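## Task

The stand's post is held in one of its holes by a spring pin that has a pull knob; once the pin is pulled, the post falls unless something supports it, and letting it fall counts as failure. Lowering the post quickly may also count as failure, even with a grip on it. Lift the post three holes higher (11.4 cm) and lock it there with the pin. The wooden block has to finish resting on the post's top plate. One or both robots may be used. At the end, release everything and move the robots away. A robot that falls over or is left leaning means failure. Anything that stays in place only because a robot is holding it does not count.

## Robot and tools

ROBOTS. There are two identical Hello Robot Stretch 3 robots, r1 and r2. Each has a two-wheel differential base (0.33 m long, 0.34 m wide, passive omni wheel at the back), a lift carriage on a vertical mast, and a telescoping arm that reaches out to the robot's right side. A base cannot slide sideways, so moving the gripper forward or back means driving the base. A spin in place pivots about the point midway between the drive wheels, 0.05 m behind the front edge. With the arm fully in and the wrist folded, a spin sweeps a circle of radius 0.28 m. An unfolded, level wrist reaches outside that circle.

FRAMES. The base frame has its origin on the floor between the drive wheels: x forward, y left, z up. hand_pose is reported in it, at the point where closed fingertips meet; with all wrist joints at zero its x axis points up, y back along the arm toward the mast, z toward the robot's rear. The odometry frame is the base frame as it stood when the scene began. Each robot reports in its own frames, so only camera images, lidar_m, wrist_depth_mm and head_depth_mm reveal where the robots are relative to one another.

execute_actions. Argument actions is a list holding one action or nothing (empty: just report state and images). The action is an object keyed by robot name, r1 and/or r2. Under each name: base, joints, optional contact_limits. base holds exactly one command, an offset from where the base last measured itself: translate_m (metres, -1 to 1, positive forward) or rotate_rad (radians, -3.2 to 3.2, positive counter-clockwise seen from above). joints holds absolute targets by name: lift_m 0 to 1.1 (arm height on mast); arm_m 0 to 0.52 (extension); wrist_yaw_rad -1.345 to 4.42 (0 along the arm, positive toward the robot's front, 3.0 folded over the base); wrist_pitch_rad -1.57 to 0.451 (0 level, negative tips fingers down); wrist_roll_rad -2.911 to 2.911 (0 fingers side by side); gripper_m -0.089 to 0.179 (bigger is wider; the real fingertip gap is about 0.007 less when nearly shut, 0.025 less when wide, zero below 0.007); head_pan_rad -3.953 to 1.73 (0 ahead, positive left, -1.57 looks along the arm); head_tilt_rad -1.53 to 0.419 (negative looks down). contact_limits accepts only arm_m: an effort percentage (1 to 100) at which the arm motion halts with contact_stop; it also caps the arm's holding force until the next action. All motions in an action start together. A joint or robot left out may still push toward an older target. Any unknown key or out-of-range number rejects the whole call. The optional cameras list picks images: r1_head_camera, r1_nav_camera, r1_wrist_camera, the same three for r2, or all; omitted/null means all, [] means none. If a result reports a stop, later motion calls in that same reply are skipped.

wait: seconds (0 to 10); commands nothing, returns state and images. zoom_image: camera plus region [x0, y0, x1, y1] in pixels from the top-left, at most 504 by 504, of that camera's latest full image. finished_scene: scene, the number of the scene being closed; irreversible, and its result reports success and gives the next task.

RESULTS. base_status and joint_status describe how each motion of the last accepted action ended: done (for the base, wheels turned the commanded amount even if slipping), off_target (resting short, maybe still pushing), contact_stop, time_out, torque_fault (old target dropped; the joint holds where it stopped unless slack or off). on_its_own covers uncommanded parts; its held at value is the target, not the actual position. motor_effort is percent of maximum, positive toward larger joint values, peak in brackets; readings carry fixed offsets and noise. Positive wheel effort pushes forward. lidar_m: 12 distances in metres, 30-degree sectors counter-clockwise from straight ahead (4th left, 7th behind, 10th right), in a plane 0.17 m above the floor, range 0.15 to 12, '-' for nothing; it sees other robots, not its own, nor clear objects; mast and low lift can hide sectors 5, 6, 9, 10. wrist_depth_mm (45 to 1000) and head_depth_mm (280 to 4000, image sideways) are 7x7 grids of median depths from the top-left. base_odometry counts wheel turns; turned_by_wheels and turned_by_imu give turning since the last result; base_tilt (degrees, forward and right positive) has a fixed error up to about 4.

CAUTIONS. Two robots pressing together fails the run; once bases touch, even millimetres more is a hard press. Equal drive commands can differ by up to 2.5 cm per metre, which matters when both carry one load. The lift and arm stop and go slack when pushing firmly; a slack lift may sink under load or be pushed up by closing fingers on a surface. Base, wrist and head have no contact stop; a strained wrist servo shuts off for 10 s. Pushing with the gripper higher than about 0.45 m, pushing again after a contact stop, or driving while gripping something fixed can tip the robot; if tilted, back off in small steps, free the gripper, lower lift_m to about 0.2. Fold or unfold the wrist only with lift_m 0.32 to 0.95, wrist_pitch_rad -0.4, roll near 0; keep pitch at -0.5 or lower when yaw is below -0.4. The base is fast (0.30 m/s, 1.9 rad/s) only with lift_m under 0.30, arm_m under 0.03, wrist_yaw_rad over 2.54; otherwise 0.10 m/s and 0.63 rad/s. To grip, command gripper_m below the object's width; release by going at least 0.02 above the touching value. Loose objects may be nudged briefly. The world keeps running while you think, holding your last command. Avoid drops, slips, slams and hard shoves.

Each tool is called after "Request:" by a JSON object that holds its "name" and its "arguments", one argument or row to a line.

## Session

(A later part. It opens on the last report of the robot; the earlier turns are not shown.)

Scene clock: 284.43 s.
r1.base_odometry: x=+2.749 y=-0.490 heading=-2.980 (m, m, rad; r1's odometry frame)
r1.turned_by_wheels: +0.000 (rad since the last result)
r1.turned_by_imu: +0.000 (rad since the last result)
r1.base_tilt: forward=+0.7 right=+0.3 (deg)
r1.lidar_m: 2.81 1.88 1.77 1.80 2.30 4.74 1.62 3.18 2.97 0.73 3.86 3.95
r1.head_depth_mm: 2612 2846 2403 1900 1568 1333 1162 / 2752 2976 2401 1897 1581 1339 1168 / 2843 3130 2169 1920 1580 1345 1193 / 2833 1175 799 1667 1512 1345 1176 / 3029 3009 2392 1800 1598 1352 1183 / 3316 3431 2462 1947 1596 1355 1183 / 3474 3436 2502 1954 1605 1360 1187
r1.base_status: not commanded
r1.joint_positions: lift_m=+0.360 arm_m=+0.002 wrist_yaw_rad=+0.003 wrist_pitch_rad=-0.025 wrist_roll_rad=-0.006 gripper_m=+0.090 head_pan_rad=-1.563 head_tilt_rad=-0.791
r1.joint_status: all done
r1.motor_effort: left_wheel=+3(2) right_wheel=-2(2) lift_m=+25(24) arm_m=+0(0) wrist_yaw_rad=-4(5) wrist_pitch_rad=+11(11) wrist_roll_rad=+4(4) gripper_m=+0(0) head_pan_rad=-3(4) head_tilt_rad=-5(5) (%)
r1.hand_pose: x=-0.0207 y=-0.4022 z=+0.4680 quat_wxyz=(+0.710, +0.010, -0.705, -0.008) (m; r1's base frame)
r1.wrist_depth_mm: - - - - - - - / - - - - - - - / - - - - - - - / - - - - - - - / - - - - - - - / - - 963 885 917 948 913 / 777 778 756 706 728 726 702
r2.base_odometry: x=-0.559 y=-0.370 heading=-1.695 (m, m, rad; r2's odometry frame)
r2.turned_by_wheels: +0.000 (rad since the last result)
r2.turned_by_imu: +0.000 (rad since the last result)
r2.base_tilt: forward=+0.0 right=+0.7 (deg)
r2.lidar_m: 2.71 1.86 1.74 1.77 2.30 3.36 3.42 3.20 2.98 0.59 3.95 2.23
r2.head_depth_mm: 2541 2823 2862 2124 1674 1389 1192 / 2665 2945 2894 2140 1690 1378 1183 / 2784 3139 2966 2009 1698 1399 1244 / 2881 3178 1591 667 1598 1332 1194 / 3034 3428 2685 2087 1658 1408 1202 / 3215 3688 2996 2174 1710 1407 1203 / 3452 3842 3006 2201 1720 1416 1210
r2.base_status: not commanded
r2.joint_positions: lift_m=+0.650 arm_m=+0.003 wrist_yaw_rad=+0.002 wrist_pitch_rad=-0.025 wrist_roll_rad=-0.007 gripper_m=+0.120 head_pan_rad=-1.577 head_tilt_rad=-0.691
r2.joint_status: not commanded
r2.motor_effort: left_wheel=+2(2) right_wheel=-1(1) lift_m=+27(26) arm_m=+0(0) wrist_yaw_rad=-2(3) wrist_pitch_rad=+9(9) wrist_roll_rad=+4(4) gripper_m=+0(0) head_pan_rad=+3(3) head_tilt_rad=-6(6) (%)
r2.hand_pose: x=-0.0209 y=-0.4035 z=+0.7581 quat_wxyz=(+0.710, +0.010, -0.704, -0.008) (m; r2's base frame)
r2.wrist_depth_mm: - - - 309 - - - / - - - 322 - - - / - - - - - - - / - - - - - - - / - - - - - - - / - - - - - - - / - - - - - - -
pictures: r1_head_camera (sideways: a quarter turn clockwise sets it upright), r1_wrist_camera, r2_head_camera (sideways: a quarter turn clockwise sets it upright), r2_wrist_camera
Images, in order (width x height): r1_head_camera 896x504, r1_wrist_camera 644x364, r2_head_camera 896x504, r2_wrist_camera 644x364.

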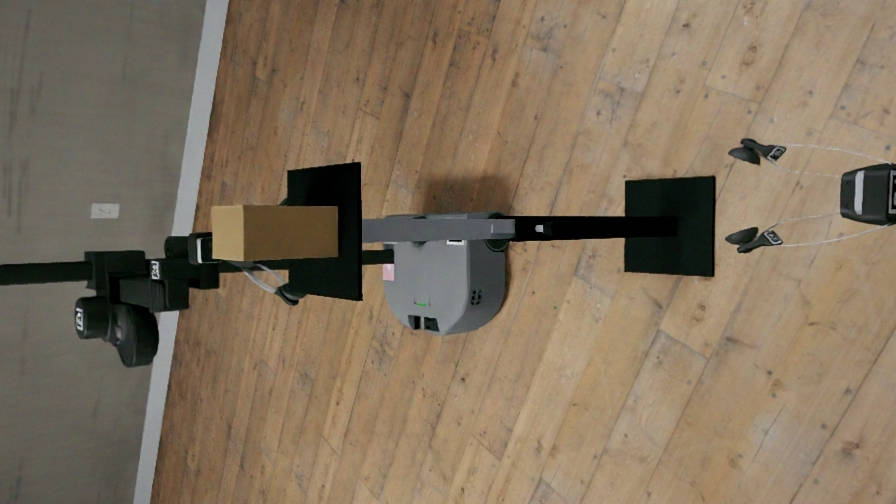

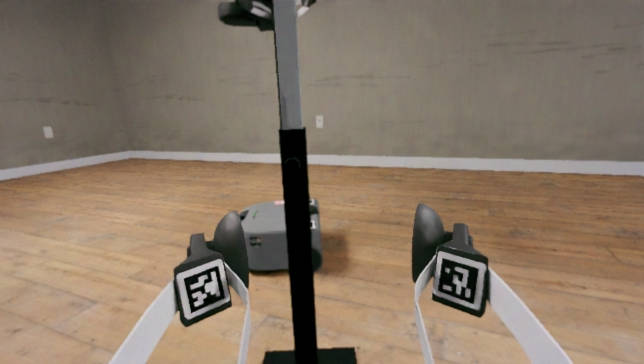

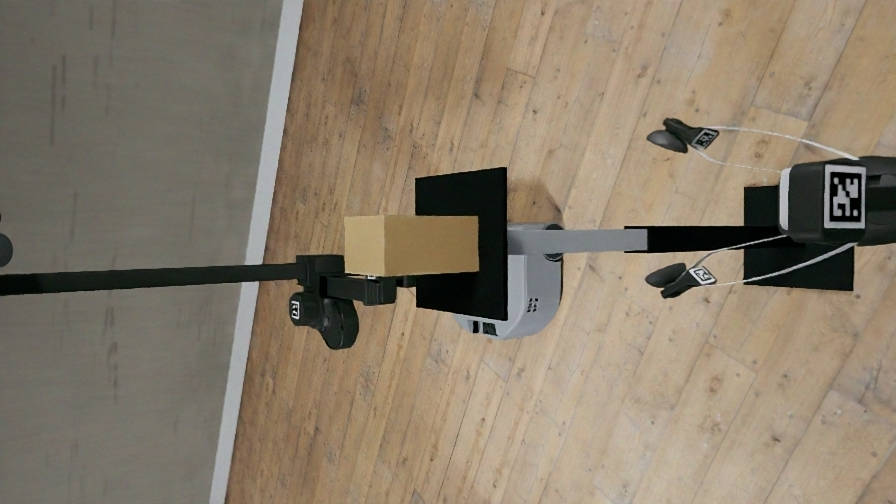

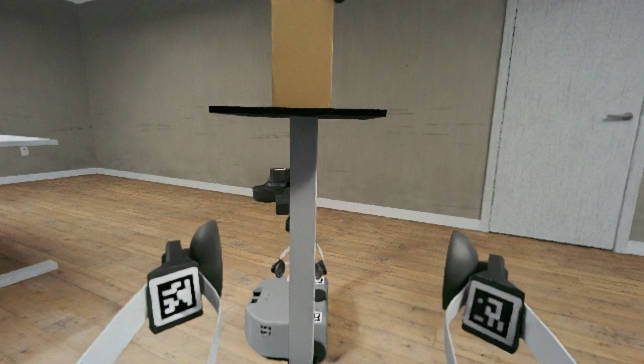

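Request:
{"name": "execute_actions", "arguments": {
  "actions": [
    {"r1": {"base": {"translate_m": 0.04}, "joints": {"arm_m": 0.21}}, "r2": {"base": {"translate_m": 0.022}, "joints": {"lift_m": 0.68, "arm_m": 0.11}}}
  ],
  "cameras": ["r1_head_camera", "r2_head_camera", "r1_wrist_camera", "r2_wrist_camera"]
}}

Scene clock: 338.37 s.
r1.base_odometry: x=+2.710 y=-0.496 heading=-2.980 (m, m, rad; r1's odometry frame)
r1.turned_by_wheels: +0.000 (rad since the last result)
r1.turned_by_imu: +0.000 (rad since the last result)
r1.base_tilt: forward=+0.6 right=+0.2 (deg)
r1.lidar_m: 2.79 1.86 1.76 1.78 2.27 4.75 1.65 3.19 2.98 0.73 3.89 3.91
r1.head_depth_mm: 2608 2912 2403 1885 1569 1338 1163 / 2737 2999 2390 1899 1568 1374 1170 / 2851 3076 792 1810 1467 1396 1148 / 1316 1155 2186 1724 1594 1358 1175 / 3074 3181 2458 1882 1591 1363 1179 / 3299 3430 2489 1959 1601 1367 1186 / 3527 3437 2506 1951 1606 1370 1189
r1.base_status: done
r1.joint_positions: lift_m=+0.360 arm_m=+0.210 wrist_yaw_rad=+0.002 wrist_pitch_rad=-0.024 wrist_roll_rad=-0.006 gripper_m=+0.090 head_pan_rad=-1.563 head_tilt_rad=-0.791
r1.joint_status: all done
r1.motor_effort: left_wheel=+2(7) right_wheel=-2(3) lift_m=+25(25) arm_m=+4(4) wrist_yaw_rad=-2(4) wrist_pitch_rad=+10(11) wrist_roll_rad=+4(4) gripper_m=+0(0) head_pan_rad=-3(3) head_tilt_rad=-4(6) (%)
r1.hand_pose: x=-0.0210 y=-0.6103 z=+0.4683 quat_wxyz=(+0.709, +0.009, -0.705, -0.008) (m; r1's base frame)
r1.wrist_depth_mm: - - - - - - - / - - - - - - - / - - - - - - - / - - - - - - - / - - - 863 - - - / - - 830 791 927 975 897 / 781 787 747 692 727 730 704
r2.base_odometry: x=-0.562 y=-0.392 heading=-1.695 (m, m, rad; r2's odometry frame)
r2.turned_by_wheels: +0.000 (rad since the last result)
r2.turned_by_imu: -0.001 (rad since the last result)
r2.base_tilt: forward=+0.0 right=+0.8 (deg)
r2.lidar_m: 2.69 1.85 1.73 1.77 2.28 3.39 3.45 3.21 2.98 0.59 3.93 2.22
r2.head_depth_mm: 2550 2846 2917 2131 1687 1423 - / 2685 2947 2882 2154 1692 1475 - / 2783 3101 2915 684 1661 - - / 2919 3193 1558 682 1613 1385 1188 / 3114 3530 2948 2174 1699 1408 1202 / 3303 3667 2924 2188 1724 1421 1201 / 3423 3888 3045 2174 1723 1418 1210
r2.base_status: done
r2.joint_positions: lift_m=+0.680 arm_m=+0.110 wrist_yaw_rad=+0.001 wrist_pitch_rad=-0.023 wrist_roll_rad=-0.007 gripper_m=+0.120 head_pan_rad=-1.577 head_tilt_rad=-0.691
r2.joint_status: all done
r2.motor_effort: left_wheel=+2(6) right_wheel=-1(3) lift_m=+26(26) arm_m=+3(2) wrist_yaw_rad=-2(3) wrist_pitch_rad=+9(9) wrist_roll_rad=+4(4) gripper_m=+0(0) head_pan_rad=+2(2) head_tilt_rad=-5(6) (%)
r2.hand_pose: x=-0.0212 y=-0.5102 z=+0.7884 quat_wxyz=(+0.710, +0.009, -0.704, -0.008) (m; r2's base frame)
r2.wrist_depth_mm: - - - 205 - - - / - - - 209 - - - / - - - 217 - - - / - - - 253 - - - / - - - 754 - - - / - - - 711 - - - / - - - - - - -
pictures: r1_head_camera (sideways: a quarter turn clockwise sets it upright), r1_wrist_camera, r2_head_camera (sideways: a quarter turn clockwise sets it upright), r2_wrist_camera
Images, in order (width x height): r1_head_camera 896x504, r1_wrist_camera 644x364, r2_head_camera 896x504, r2_wrist_camera 644x364.

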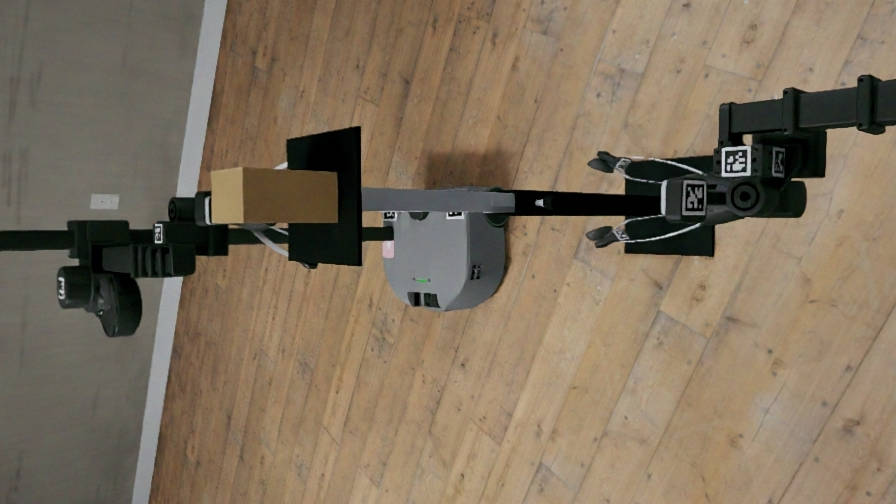

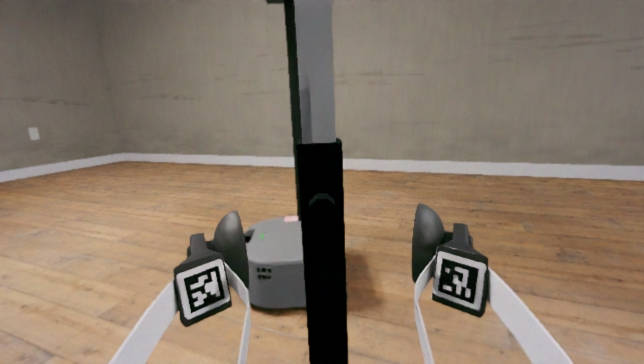

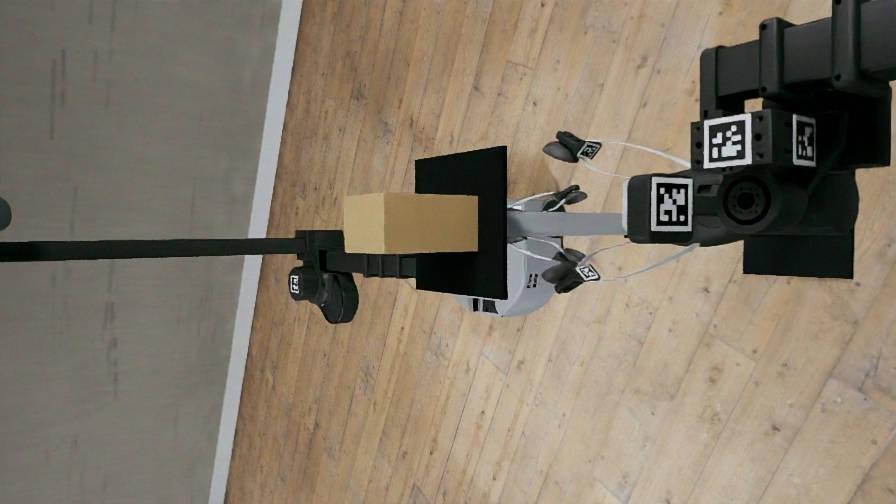

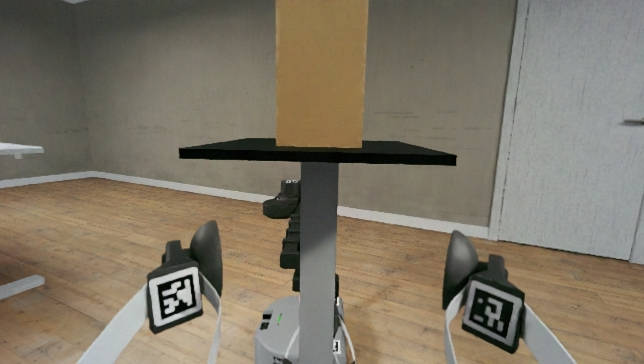

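Request:
{"name": "zoom_image", "arguments": {
  "camera": "r1_wrist_camera",
  "region": [200, 100, 460, 300]
}}

Request:
{"name": "zoom_image", "arguments": {
  "camera": "r1_head_camera",
  "region": [470, 130, 720, 270]
}}

Region (200, 100, 460, 300) of r1_wrist_camera's 644x364 image, scaled by 1.938; it fills the top 388 rows of this view, and the rest is white.

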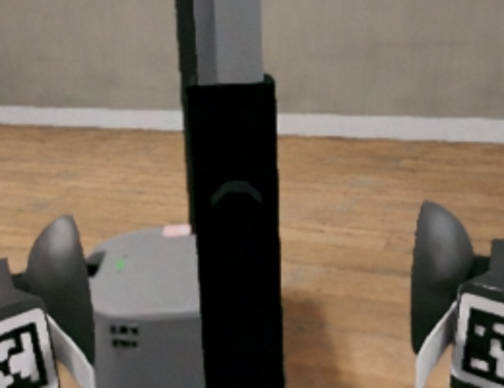

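Region (470, 130, 720, 270) of r1_head_camera's 896x504 image, scaled by 2.016, with more detail than that image has; it fills the top 282 rows of this view, and the rest is white.

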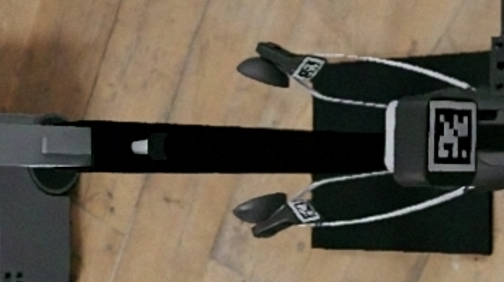

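Request:
{"name": "execute_actions", "arguments": {
  "actions": [
    {"r1": {"joints": {"arm_m": 0.295, "lift_m": 0.353}}, "r2": {"base": {"translate_m": 0.006}, "joints": {"arm_m": 0.21}}}
  ],
  "cameras": ["r1_head_camera", "r2_head_camera", "r1_wrist_camera", "r2_wrist_camera"]
}}

Scene clock: 388.60 s.
r1.base_odometry: x=+2.710 y=-0.496 heading=-2.980 (m, m, rad; r1's odometry frame)
r1.turned_by_wheels: +0.000 (rad since the last result)
r1.turned_by_imu: +0.000 (rad since the last result)
r1.base_tilt: forward=+0.6 right=+0.3 (deg)
r1.lidar_m: 2.78 1.86 1.75 1.78 2.28 4.77 1.66 3.20 2.98 0.73 3.83 3.90
r1.head_depth_mm: 2632 2902 2404 1896 1571 1335 1162 / 2740 2975 2408 1910 1577 1365 1189 / 2881 3098 792 1799 1507 - 1171 / 1312 1098 1806 1733 1589 1345 1177 / 3090 3239 2456 1885 1605 1354 1181 / 3351 3401 2485 1946 1609 1363 1182 / 3537 3440 2504 1966 1610 1367 1186
r1.base_status: not commanded
r1.joint_positions: lift_m=+0.353 arm_m=+0.295 wrist_yaw_rad=+0.002 wrist_pitch_rad=-0.024 wrist_roll_rad=-0.006 gripper_m=+0.090 head_pan_rad=-1.563 head_tilt_rad=-0.791
r1.joint_status: all done
r1.motor_effort: left_wheel=+2(2) right_wheel=-2(2) lift_m=+18(19) arm_m=+4(4) wrist_yaw_rad=-2(3) wrist_pitch_rad=+10(11) wrist_roll_rad=+4(4) gripper_m=+0(0) head_pan_rad=-3(3) head_tilt_rad=-5(5) (%)
r1.hand_pose: x=-0.0210 y=-0.6953 z=+0.4617 quat_wxyz=(+0.709, +0.009, -0.705, -0.008) (m; r1's base frame)
r1.wrist_depth_mm: - - - 185 - - - / - - - 192 - - - / - - - 197 - - - / - - - 198 - - - / - - - 202 - - - / - - 728 214 894 973 876 / 767 746 731 223 717 704 704
r2.base_odometry: x=-0.563 y=-0.398 heading=-1.695 (m, m, rad; r2's odometry frame)
r2.turned_by_wheels: +0.000 (rad since the last result)
r2.turned_by_imu: -0.001 (rad since the last result)
r2.base_tilt: forward=+0.0 right=+0.8 (deg)
r2.lidar_m: 2.69 1.84 1.73 1.77 2.28 3.39 3.45 3.21 2.98 0.59 3.96 2.21
r2.head_depth_mm: 2577 2862 2915 2113 1674 1423 - / 2613 3007 2909 2144 1756 - 1168 / 2759 3076 2912 685 1813 1321 1185 / 2862 3144 1567 685 1641 1391 1185 / 3120 3523 2956 2168 1704 1409 1200 / 3222 3739 3003 2166 1707 1402 1206 / 3437 3909 2983 2195 1719 1410 1208
r2.base_status: done
r2.joint_positions: lift_m=+0.680 arm_m=+0.210 wrist_yaw_rad=+0.001 wrist_pitch_rad=-0.023 wrist_roll_rad=-0.007 gripper_m=+0.120 head_pan_rad=-1.577 head_tilt_rad=-0.691
r2.joint_status: all done
r2.motor_effort: left_wheel=+2(7) right_wheel=-2(3) lift_m=+27(27) arm_m=+2(5) wrist_yaw_rad=-2(2) wrist_pitch_rad=+8(9) wrist_roll_rad=+3(3) gripper_m=+0(0) head_pan_rad=+2(2) head_tilt_rad=-6(6) (%)
r2.hand_pose: x=-0.0212 y=-0.6102 z=+0.7884 quat_wxyz=(+0.710, +0.009, -0.704, -0.008) (m; r2's base frame)
r2.wrist_depth_mm: - - - 111 111 - - / - - - 114 - - - / - - - 117 202 - - / - 93 82 82 86 89 92 / - - - 152 - - - / - - - 157 - - - / - - - 162 - - -
pictures: r1_head_camera (sideways: a quarter turn clockwise sets it upright), r1_wrist_camera, r2_head_camera (sideways: a quarter turn clockwise sets it upright), r2_wrist_camera
Images, in order (width x height): r1_head_camera 896x504, r1_wrist_camera 644x364, r2_head_camera 896x504, r2_wrist_camera 644x364.

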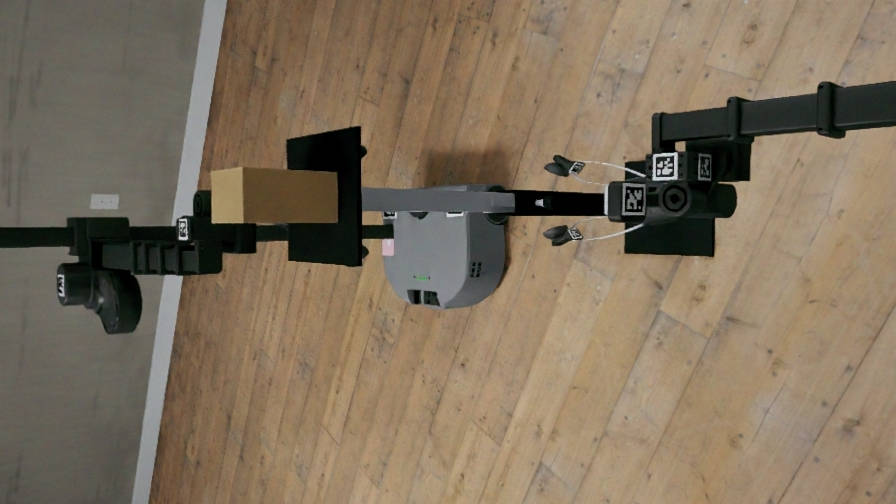

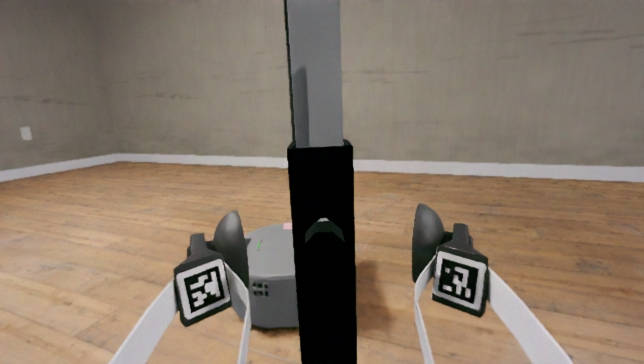

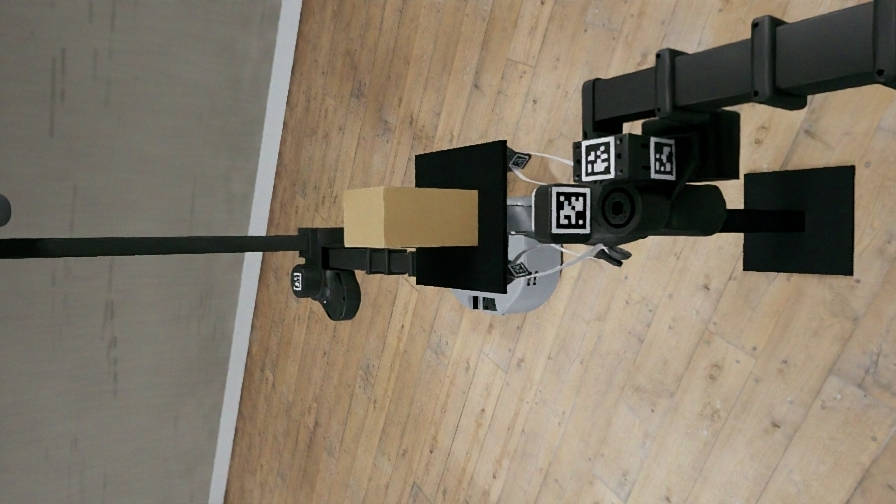

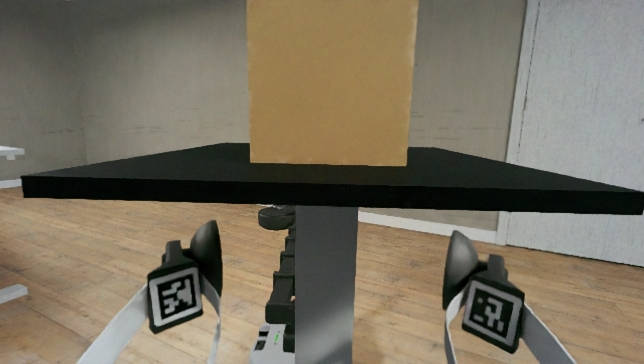

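Request:
{"name": "zoom_image", "arguments": {
  "camera": "r1_head_camera",
  "region": [480, 140, 660, 260]
}}

Request:
{"name": "zoom_image", "arguments": {
  "camera": "r1_wrist_camera",
  "region": [200, 130, 460, 330]
}}

Region (480, 140, 660, 260) of r1_head_camera's 896x504 image, scaled by 2.800, with more detail than that image has.

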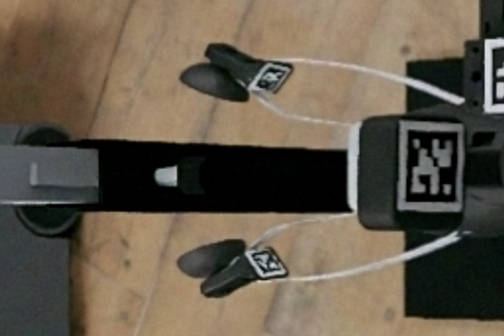

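Region (200, 130, 460, 330) of r1_wrist_camera's 644x364 image, scaled by 1.938; it fills the top 388 rows of this view, and the rest is white.

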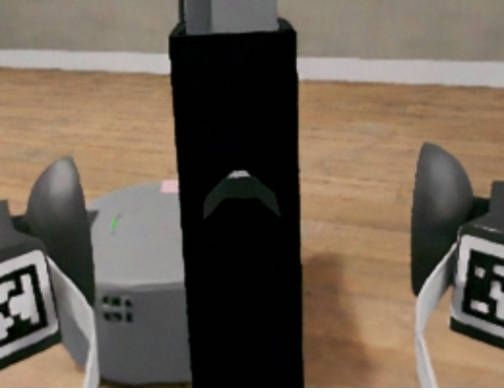

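Request:
{"name": "execute_actions", "arguments": {
  "actions": [
    {"r1": {"base": {"translate_m": 0.003}, "joints": {"arm_m": 0.30}}, "r2": {"joints": {"arm_m": 0.214}}}
  ],
  "cameras": []
}}

Request:
{"name": "execute_actions", "arguments": {
  "actions": [
    {"r1": {"joints": {"gripper_m": -0.01}}, "r2": {"joints": {"gripper_m": -0.02}}}
  ],
  "cameras": ["r1_head_camera", "r2_head_camera", "r1_wrist_camera", "r2_wrist_camera"]
}}

Scene clock: 426.10 s.
r1.base_odometry: x=+2.707 y=-0.497 heading=-2.980 (m, m, rad; r1's odometry frame)
r1.turned_by_wheels: +0.000 (rad since the last result)
r1.turned_by_imu: +0.000 (rad since the last result)
r1.base_tilt: forward=+0.6 right=+0.3 (deg)
r1.lidar_m: 2.78 1.86 1.75 1.78 2.28 4.78 1.65 3.17 2.98 0.73 3.87 3.90
r1.head_depth_mm: 2642 2880 2386 1895 1572 1332 1165 / 2752 2976 2402 1908 1577 1341 1192 / 2872 3105 782 1806 1509 - 1169 / 1302 1159 2191 1728 1595 1340 1178 / 3095 3367 2452 1877 1599 1363 1175 / 3306 3401 2455 1948 1603 1362 1185 / 3524 3407 2491 1960 1620 1371 1185
r1.base_status: done
r1.joint_positions: lift_m=+0.353 arm_m=+0.300 wrist_yaw_rad=+0.002 wrist_pitch_rad=-0.024 wrist_roll_rad=-0.006 gripper_m=+0.090 head_pan_rad=-1.563 head_tilt_rad=-0.791
r1.joint_status: all done
r1.motor_effort: left_wheel=+3(5) right_wheel=-2(4) lift_m=+18(18) arm_m=+4(4) wrist_yaw_rad=-2(2) wrist_pitch_rad=+10(11) wrist_roll_rad=+4(4) gripper_m=+0(0) head_pan_rad=-3(3) head_tilt_rad=-5(6) (%)
r1.hand_pose: x=-0.0210 y=-0.7003 z=+0.4617 quat_wxyz=(+0.709, +0.009, -0.705, -0.008) (m; r1's base frame)
r1.wrist_depth_mm: - - - 180 - - - / - - - 880 - - - / - - - 192 - - - / - - - 192 - - - / - - - 197 - - - / - - 717 208 900 948 910 / 769 747 738 219 731 703 701
r2.base_odometry: x=-0.563 y=-0.398 heading=-1.695 (m, m, rad; r2's odometry frame)
r2.turned_by_wheels: +0.000 (rad since the last result)
r2.turned_by_imu: -0.001 (rad since the last result)
r2.base_tilt: forward=+0.0 right=+0.8 (deg)
r2.lidar_m: 2.69 1.84 1.73 1.77 2.28 3.38 3.46 3.20 2.98 0.59 3.95 2.21
r2.head_depth_mm: 2564 2828 2896 2125 1690 1418 - / 2685 2969 2911 2109 1740 - 1169 / 2795 3084 2899 683 1809 1329 1191 / 2863 3187 1557 687 1638 1391 1185 / 3082 3495 2921 2163 1715 1412 1203 / 3279 3719 2981 2190 1700 1417 1204 / 3458 3887 3007 2186 1712 1406 1202
r2.base_status: not commanded
r2.joint_positions: lift_m=+0.680 arm_m=+0.214 wrist_yaw_rad=+0.001 wrist_pitch_rad=-0.023 wrist_roll_rad=-0.007 gripper_m=+0.120 head_pan_rad=-1.577 head_tilt_rad=-0.691
r2.joint_status: all done
r2.motor_effort: left_wheel=+2(2) right_wheel=-1(1) lift_m=+27(27) arm_m=+3(2) wrist_yaw_rad=-1(1) wrist_pitch_rad=+8(8) wrist_roll_rad=+3(4) gripper_m=+0(1) head_pan_rad=+2(2) head_tilt_rad=-6(5) (%)
r2.hand_pose: x=-0.0212 y=-0.6142 z=+0.7884 quat_wxyz=(+0.710, +0.009, -0.704, -0.008) (m; r2's base frame)
r2.wrist_depth_mm: - - - 107 107 - - / - - - 110 110 - - / - - - 113 203 - - / - 78 79 82 85 89 92 / - - - 147 - - - / - - - 153 - - - / - - - 158 - - -
pictures: none
No camera images: the call's "cameras" was empty. Leave "cameras" out to get every camera's image.

Scene clock: 428.00 s.
r1.base_odometry: x=+2.707 y=-0.497 heading=-2.980 (m, m, rad; r1's odometry frame)
r1.turned_by_wheels: +0.000 (rad since the last result)
r1.turned_by_imu: +0.000 (rad since the last result)
r1.base_tilt: forward=+0.6 right=+0.3 (deg)
r1.lidar_m: 2.79 1.86 1.76 1.78 2.28 4.76 1.66 3.20 2.98 0.73 3.83 3.90
r1.head_depth_mm: 2612 2908 2402 1894 1564 1337 1165 / 2753 2949 2421 1908 1568 1342 1189 / 2889 3094 795 1806 1522 - 1168 / 1302 1156 2194 1727 1591 1340 1171 / 3075 3355 2461 1885 1605 1360 1179 / 3314 3419 2452 1939 1607 1361 1182 / 3533 3420 2485 1970 1609 1369 1189
r1.base_status: not commanded
r1.joint_positions: lift_m=+0.353 arm_m=+0.300 wrist_yaw_rad=+0.000 wrist_pitch_rad=-0.023 wrist_roll_rad=-0.006 gripper_m=-0.009 head_pan_rad=-1.563 head_tilt_rad=-0.791
r1.joint_status: all done
r1.motor_effort: left_wheel=+2(2) right_wheel=-1(1) lift_m=+18(18) arm_m=+4(4) wrist_yaw_rad=+0(2) wrist_pitch_rad=+10(11) wrist_roll_rad=+4(4) gripper_m=-11(85) head_pan_rad=-3(4) head_tilt_rad=-6(5) (%)
r1.hand_pose: x=-0.0215 y=-0.7003 z=+0.4619 quat_wxyz=(+0.709, +0.008, -0.705, -0.009) (m; r1's base frame)
r1.wrist_depth_mm: - - - 180 - - - / - - - 187 - - - / - - - 224 - - - / - - - 192 - - - / - - - 195 - - - / - - 935 207 952 910 878 / 770 754 733 217 733 719 701
r2.base_odometry: x=-0.563 y=-0.398 heading=-1.694 (m, m, rad; r2's odometry frame)
r2.turned_by_wheels: +0.000 (rad since the last result)
r2.turned_by_imu: +0.000 (rad since the last result)
r2.base_tilt: forward=+0.0 right=+0.8 (deg)
r2.lidar_m: 2.68 1.84 1.73 1.76 2.28 3.38 3.46 3.20 2.98 0.59 3.92 2.21
r2.head_depth_mm: 2560 2852 2864 2135 1678 1439 - / 2684 2975 2898 2133 1740 - 1174 / 2768 3111 2901 684 - 1293 1183 / 2821 3210 1556 685 1659 1406 1184 / 3070 3498 2974 2180 1701 1399 1201 / 3226 3708 2954 2170 1707 1408 1201 / 3454 3858 2972 2157 1722 1417 1213
r2.base_status: not commanded
r2.joint_positions: lift_m=+0.680 arm_m=+0.214 wrist_yaw_rad=+0.008 wrist_pitch_rad=-0.023 wrist_roll_rad=-0.007 gripper_m=-0.019 head_pan_rad=-1.577 head_tilt_rad=-0.691
r2.joint_status: all done
r2.motor_effort: left_wheel=+3(3) right_wheel=-4(4) lift_m=+27(27) arm_m=-2(3) wrist_yaw_rad=-8(8) wrist_pitch_rad=+9(8) wrist_roll_rad=+4(3) gripper_m=-25(100) head_pan_rad=+2(2) head_tilt_rad=-6(6) (%)
r2.hand_pose: x=-0.0195 y=-0.6148 z=+0.7885 quat_wxyz=(+0.710, +0.011, -0.704, -0.006) (m; r2's base frame)
r2.wrist_depth_mm: - - - 105 105 - - / - - - 108 108 - - / - - - 112 112 - - / - 77 79 82 85 89 92 / - - - 145 - - - / - - - 150 - - - / - - - 156 - - -
pictures: r1_head_camera (sideways: a quarter turn clockwise sets it upright), r1_wrist_camera, r2_head_camera (sideways: a quarter turn clockwise sets it upright), r2_wrist_camera
Images, in order (width x height): r1_head_camera 896x504, r1_wrist_camera 644x364, r2_head_camera 896x504, r2_wrist_camera 644x364.

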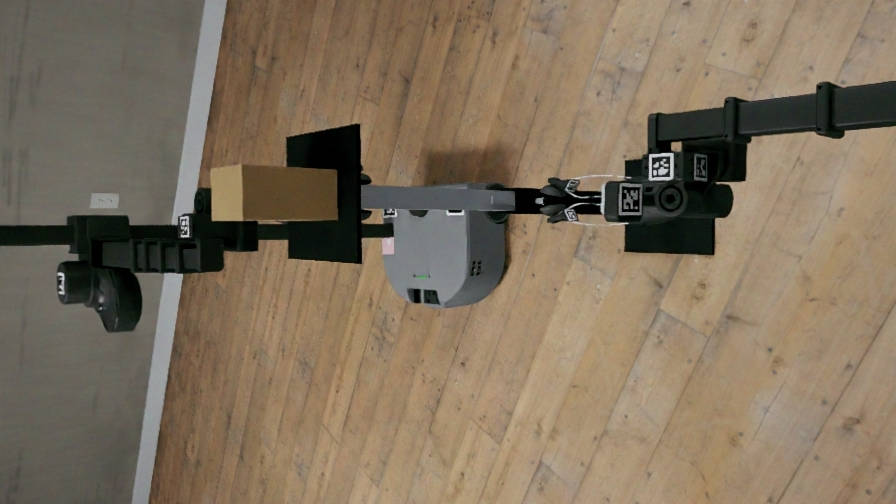

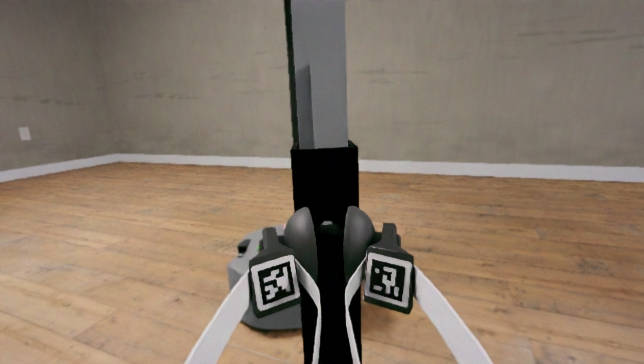

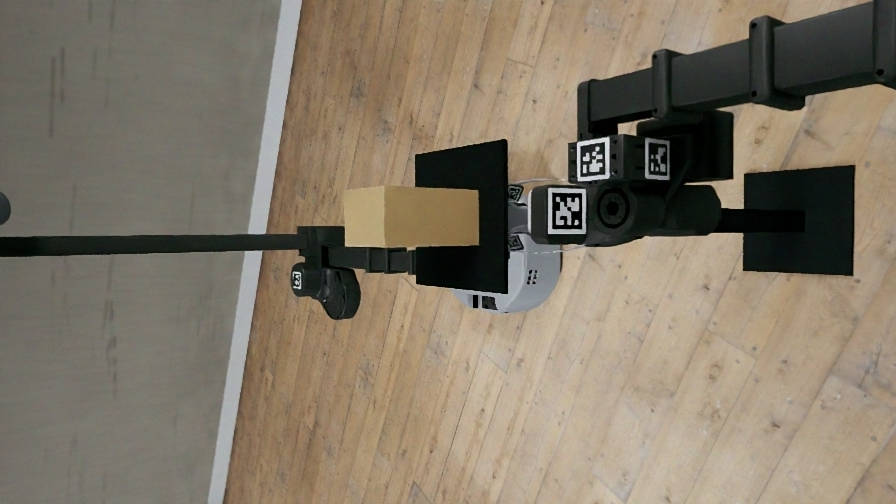

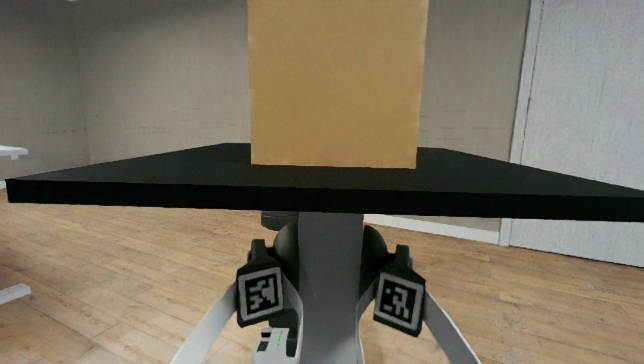

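Request:
{"name": "zoom_image", "arguments": {
  "camera": "r1_head_camera",
  "region": [480, 140, 660, 260]
}}

Request:
{"name": "zoom_image", "arguments": {
  "camera": "r1_wrist_camera",
  "region": [230, 150, 430, 330]
}}

Region (480, 140, 660, 260) of r1_head_camera's 896x504 image, scaled by 2.800, with more detail than that image has.

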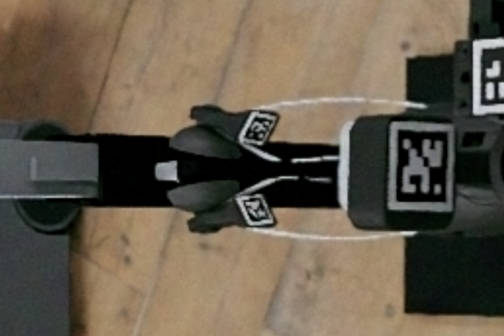

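Region (230, 150, 430, 330) of r1_wrist_camera's 644x364 image, scaled by 2.520; it fills the top 454 rows of this view, and the rest is white.

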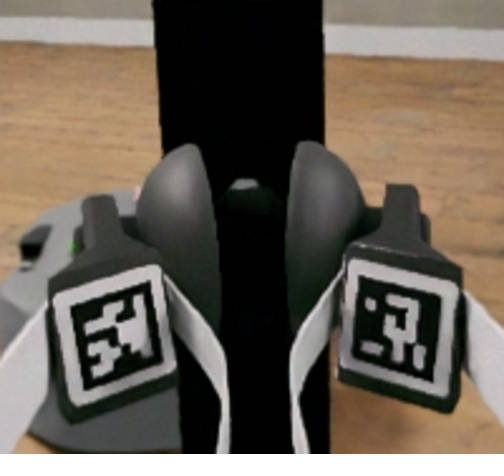

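Request:
{"name": "execute_actions", "arguments": {
  "actions": [
    {"r1": {"joints": {"gripper_m": 0.06}}, "r2": {"joints": {"gripper_m": -0.04}}}
  ],
  "cameras": []
}}

Request:
{"name": "execute_actions", "arguments": {
  "actions": [
    {"r1": {"joints": {"arm_m": 0.309}}}
  ],
  "cameras": []
}}

Request:
{"name": "execute_actions", "arguments": {
  "actions": [
    {"r1": {"joints": {"gripper_m": -0.035}}}
  ],
  "cameras": ["r1_head_camera", "r1_wrist_camera"]
}}

Request:
{"name": "zoom_image", "arguments": {
  "camera": "r1_head_camera",
  "region": [480, 140, 660, 260]
}}

Scene clock: 448.93 s.
r1.base_odometry: x=+2.707 y=-0.497 heading=-2.980 (m, m, rad; r1's odometry frame)
r1.turned_by_wheels: +0.000 (rad since the last result)
r1.turned_by_imu: +0.000 (rad since the last result)
r1.base_tilt: forward=+0.6 right=+0.2 (deg)
r1.lidar_m: 2.79 1.86 1.76 1.78 2.27 4.77 1.66 3.19 2.98 0.73 3.88 3.90
r1.head_depth_mm: 2631 2883 2397 1896 1566 1335 1167 / 2727 2988 2405 1890 1574 1340 1191 / 2849 3100 793 1811 1504 - 1168 / 1301 1155 2193 1727 1593 1341 1174 / 3094 3383 2446 1887 1591 1358 1177 / 3359 3413 2477 1943 1602 1362 1182 / 3540 3457 2493 1946 1611 1368 1189
r1.base_status: not commanded
r1.joint_positions: lift_m=+0.353 arm_m=+0.300 wrist_yaw_rad=+0.000 wrist_pitch_rad=-0.023 wrist_roll_rad=-0.006 gripper_m=+0.060 head_pan_rad=-1.563 head_tilt_rad=-0.791
r1.joint_status: all done
r1.motor_effort: left_wheel=+3(2) right_wheel=-1(2) lift_m=+18(18) arm_m=+4(4) wrist_yaw_rad=-1(0) wrist_pitch_rad=+10(10) wrist_roll_rad=+4(4) gripper_m=+0(79) head_pan_rad=-3(3) head_tilt_rad=-4(5) (%)
r1.hand_pose: x=-0.0215 y=-0.7003 z=+0.4619 quat_wxyz=(+0.709, +0.008, -0.705, -0.009) (m; r1's base frame)
r1.wrist_depth_mm: - - - 182 - - - / - - - 187 - - - / - - - 225 - - - / - - - 191 - - - / - - - 196 - - - / - - - 210 869 885 864 / 770 761 718 218 724 707 692
r2.base_odometry: x=-0.563 y=-0.398 heading=-1.694 (m, m, rad; r2's odometry frame)
r2.turned_by_wheels: +0.000 (rad since the last result)
r2.turned_by_imu: -0.001 (rad since the last result)
r2.base_tilt: forward=+0.0 right=+0.8 (deg)
r2.lidar_m: 2.68 1.85 1.73 1.76 2.28 3.37 3.47 3.20 2.98 0.59 3.93 2.21
r2.head_depth_mm: 2577 2833 2856 2107 1679 1419 - / 2697 2946 2946 2133 1752 - 1164 / 2800 3131 2885 683 - 1299 1191 / 2858 3205 1546 687 1646 1400 1183 / 3090 3434 2909 2167 1693 1412 1195 / 3215 3699 2959 2170 1721 1421 1200 / 3420 3812 3007 2192 1719 1424 1212
r2.base_status: not commanded
r2.joint_positions: lift_m=+0.680 arm_m=+0.214 wrist_yaw_rad=+0.008 wrist_pitch_rad=-0.023 wrist_roll_rad=-0.007 gripper_m=-0.035 head_pan_rad=-1.577 head_tilt_rad=-0.691
r2.joint_status: gripper_m off_target (ended at -0.035, target -0.040)
r2.motor_effort: left_wheel=+4(4) right_wheel=-4(4) lift_m=+26(26) arm_m=-3(4) wrist_yaw_rad=-8(9) wrist_pitch_rad=+8(8) wrist_roll_rad=+3(3) gripper_m=-16(100) head_pan_rad=+2(2) head_tilt_rad=-6(6) (%)
r2.hand_pose: x=-0.0194 y=-0.6151 z=+0.7886 quat_wxyz=(+0.710, +0.011, -0.704, -0.005) (m; r2's base frame)
r2.wrist_depth_mm: - - - 104 104 - - / - - - 107 107 - - / - - - 111 111 - - / - 77 80 83 86 89 93 / - - - 144 - - - / - - - 148 - - - / - - - 155 - - -
pictures: none
No camera images: the call's "cameras" was empty. Leave "cameras" out to get every camera's image.

Scene clock: 449.73 s.
r1.base_odometry: x=+2.707 y=-0.497 heading=-2.980 (m, m, rad; r1's odometry frame)
r1.turned_by_wheels: +0.000 (rad since the last result)
r1.turned_by_imu: +0.000 (rad since the last result)
r1.base_tilt: forward=+0.6 right=+0.3 (deg)
r1.lidar_m: 2.79 1.86 1.75 1.78 2.27 4.77 1.66 3.20 2.98 0.73 3.87 3.91
r1.head_depth_mm: 2638 2899 2385 1902 1574 1335 1162 / 2741 2969 2389 1903 1574 1347 1191 / 2870 3108 793 1808 1503 1285 1171 / 1300 1163 2190 1727 1589 1345 1178 / 3053 3358 2452 1886 1589 1359 1180 / 3339 3417 2466 1951 1603 1361 1183 / 3509 3436 2497 1947 1610 1367 1188
r1.base_status: not commanded
r1.joint_positions: lift_m=+0.353 arm_m=+0.309 wrist_yaw_rad=+0.000 wrist_pitch_rad=-0.023 wrist_roll_rad=-0.006 gripper_m=+0.060 head_pan_rad=-1.563 head_tilt_rad=-0.791
r1.joint_status: all done
r1.motor_effort: left_wheel=+2(2) right_wheel=-2(1) lift_m=+18(18) arm_m=+4(3) wrist_yaw_rad=+0(1) wrist_pitch_rad=+10(10) wrist_roll_rad=+4(4) gripper_m=+0(0) head_pan_rad=-3(3) head_tilt_rad=-5(4) (%)
r1.hand_pose: x=-0.0215 y=-0.7093 z=+0.4619 quat_wxyz=(+0.709, +0.008, -0.705, -0.009) (m; r1's base frame)
r1.wrist_depth_mm: - - - 172 - - - / - - - 177 - - - / - - - 184 - - - / - - - 183 - - - / - - - 186 - - - / - - - 197 882 924 892 / 779 770 732 206 716 703 694
r2.base_odometry: x=-0.563 y=-0.398 heading=-1.694 (m, m, rad; r2's odometry frame)
r2.turned_by_wheels: +0.000 (rad since the last result)
r2.turned_by_imu: +0.000 (rad since the last result)
r2.base_tilt: forward=+0.0 right=+0.8 (deg)
r2.lidar_m: 2.68 1.85 1.73 1.77 2.28 3.39 3.44 3.22 2.99 0.59 3.96 2.21
r2.head_depth_mm: 2585 2850 2868 2111 1689 1426 - / 2669 2971 2903 2133 1739 - 1165 / 2824 3140 2900 682 - 1299 1185 / 2842 3166 1556 687 1641 1408 1190 / 3086 3528 2980 2172 1716 1413 1195 / 3278 3749 2951 2177 1712 1409 1207 / 3430 3837 2950 2200 1721 1417 1207
r2.base_status: not commanded
r2.joint_positions: lift_m=+0.680 arm_m=+0.214 wrist_yaw_rad=+0.008 wrist_pitch_rad=-0.023 wrist_roll_rad=-0.007 gripper_m=-0.032 head_pan_rad=-1.577 head_tilt_rad=-0.691
r2.joint_status: not commanded
r2.on_its_own: gripper_m is held at -0.033, not at your -0.040, by its stall guard, which is still easing
r2.motor_effort: left_wheel=+4(4) right_wheel=-4(4) lift_m=+27(27) arm_m=-4(4) wrist_yaw_rad=-8(9) wrist_pitch_rad=+8(8) wrist_roll_rad=+4(4) gripper_m=-29(31) head_pan_rad=+3(2) head_tilt_rad=-6(6) (%)
r2.hand_pose: x=-0.0194 y=-0.6151 z=+0.7886 quat_wxyz=(+0.710, +0.011, -0.704, -0.005) (m; r2's base frame)
r2.wrist_depth_mm: - - - 105 105 - - / - - - 108 108 - - / - - - 111 111 - - / - 77 80 83 86 89 93 / - - - 145 - - - / - - - 149 - - - / - - - 156 - - -
pictures: none
No camera images: the call's "cameras" was empty. Leave "cameras" out to get every camera's image.

Scene clock: 451.17 s.
r1.base_odometry: x=+2.707 y=-0.497 heading=-2.980 (m, m, rad; r1's odometry frame)
r1.turned_by_wheels: +0.000 (rad since the last result)
r1.turned_by_imu: +0.000 (rad since the last result)
r1.base_tilt: forward=+0.6 right=+0.3 (deg)
r1.lidar_m: 2.77 1.86 1.75 1.78 2.28 4.77 1.66 3.18 2.98 0.73 3.84 3.90
r1.head_depth_mm: 2601 2887 2394 1894 1565 1336 1162 / 2752 2983 2418 1904 1579 1337 1185 / 2870 3120 793 1804 1540 1291 1172 / 1303 1157 2186 1725 1594 1337 1174 / 3073 3380 2457 1883 1598 1359 1180 / 3343 3405 2468 1947 1607 1357 1181 / 3538 3441 2515 1953 1614 1366 1182
r1.base_status: not commanded
r1.joint_positions: lift_m=+0.353 arm_m=+0.309 wrist_yaw_rad=-0.001 wrist_pitch_rad=-0.020 wrist_roll_rad=-0.006 gripper_m=-0.034 head_pan_rad=-1.563 head_tilt_rad=-0.791
r1.joint_status: all done
r1.motor_effort: left_wheel=+2(2) right_wheel=-1(1) lift_m=+18(18) arm_m=+0(4) wrist_yaw_rad=+0(1) wrist_pitch_rad=+9(10) wrist_roll_rad=+4(4) gripper_m=-21(96) head_pan_rad=-3(3) head_tilt_rad=-6(5) (%)
r1.hand_pose: x=-0.0216 y=-0.7097 z=+0.4626 quat_wxyz=(+0.709, +0.007, -0.705, -0.008) (m; r1's base frame)
r1.wrist_depth_mm: - - - 172 - - - / - - - 180 - - - / - - - 184 - - - / - - - 182 - - - / - - - 185 - - - / - - 925 195 962 885 889 / 783 753 735 207 719 701 701
r2.base_odometry: x=-0.563 y=-0.398 heading=-1.694 (m, m, rad; r2's odometry frame)
r2.turned_by_wheels: +0.000 (rad since the last result)
r2.turned_by_imu: +0.000 (rad since the last result)
r2.base_tilt: forward=+0.0 right=+0.8 (deg)
r2.lidar_m: 2.68 1.85 1.73 1.76 2.28 3.38 3.45 3.18 2.98 0.59 3.93 2.21
r2.head_depth_mm: 2573 2828 2858 2125 1685 1412 - / 2669 3005 2902 2126 1738 - 1165 / 2819 3118 2945 682 - 1297 1183 / 2838 3149 1558 684 1644 1404 1191 / 3100 3519 2962 2179 1708 1400 1200 / 3235 3702 2990 2177 1700 1417 1209 / 3475 3860 3042 2159 1729 1415 1211
r2.base_status: not commanded
r2.joint_positions: lift_m=+0.680 arm_m=+0.214 wrist_yaw_rad=+0.008 wrist_pitch_rad=-0.023 wrist_roll_rad=-0.007 gripper_m=-0.025 head_pan_rad=-1.577 head_tilt_rad=-0.691
r2.joint_status: not commanded
r2.on_its_own: gripper_m is held at -0.026, not at your -0.040, by its stall guard, which is still easing
r2.motor_effort: left_wheel=+4(4) right_wheel=-4(4) lift_m=+27(26) arm_m=-3(4) wrist_yaw_rad=-8(8) wrist_pitch_rad=+8(9) wrist_roll_rad=+3(3) gripper_m=-26(30) head_pan_rad=+3(2) head_tilt_rad=-6(6) (%)
r2.hand_pose: x=-0.0194 y=-0.6151 z=+0.7886 quat_wxyz=(+0.710, +0.011, -0.704, -0.005) (m; r2's base frame)
r2.wrist_depth_mm: - - - 105 104 - - / - - - 108 108 - - / - - - 111 111 - - / - 77 80 82 86 89 93 / - - - 145 - - - / - - - 149 - - - / - - - 156 - - -
pictures: r1_head_camera (sideways: a quarter turn clockwise sets it upright), r1_wrist_camera
Images, in order (width x height): r1_head_camera 896x504, r1_wrist_camera 644x364.

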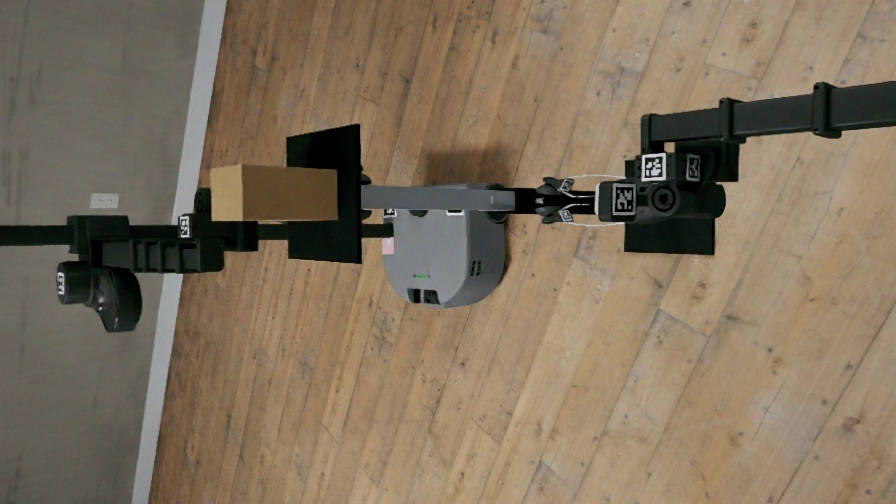

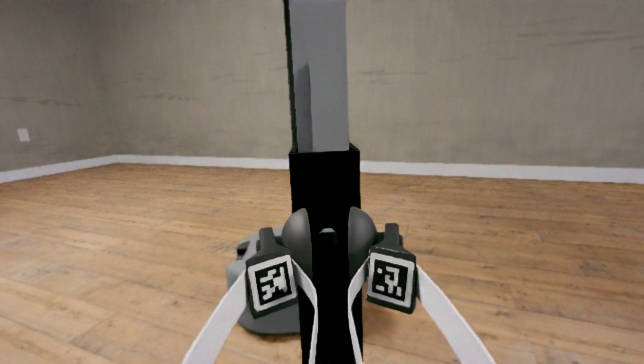

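Region (480, 140, 660, 260) of r1_head_camera's 896x504 image, scaled by 2.800, with more detail than that image has.

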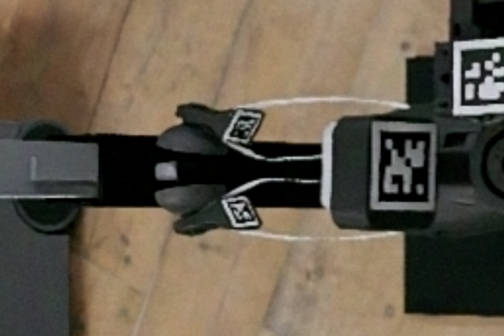

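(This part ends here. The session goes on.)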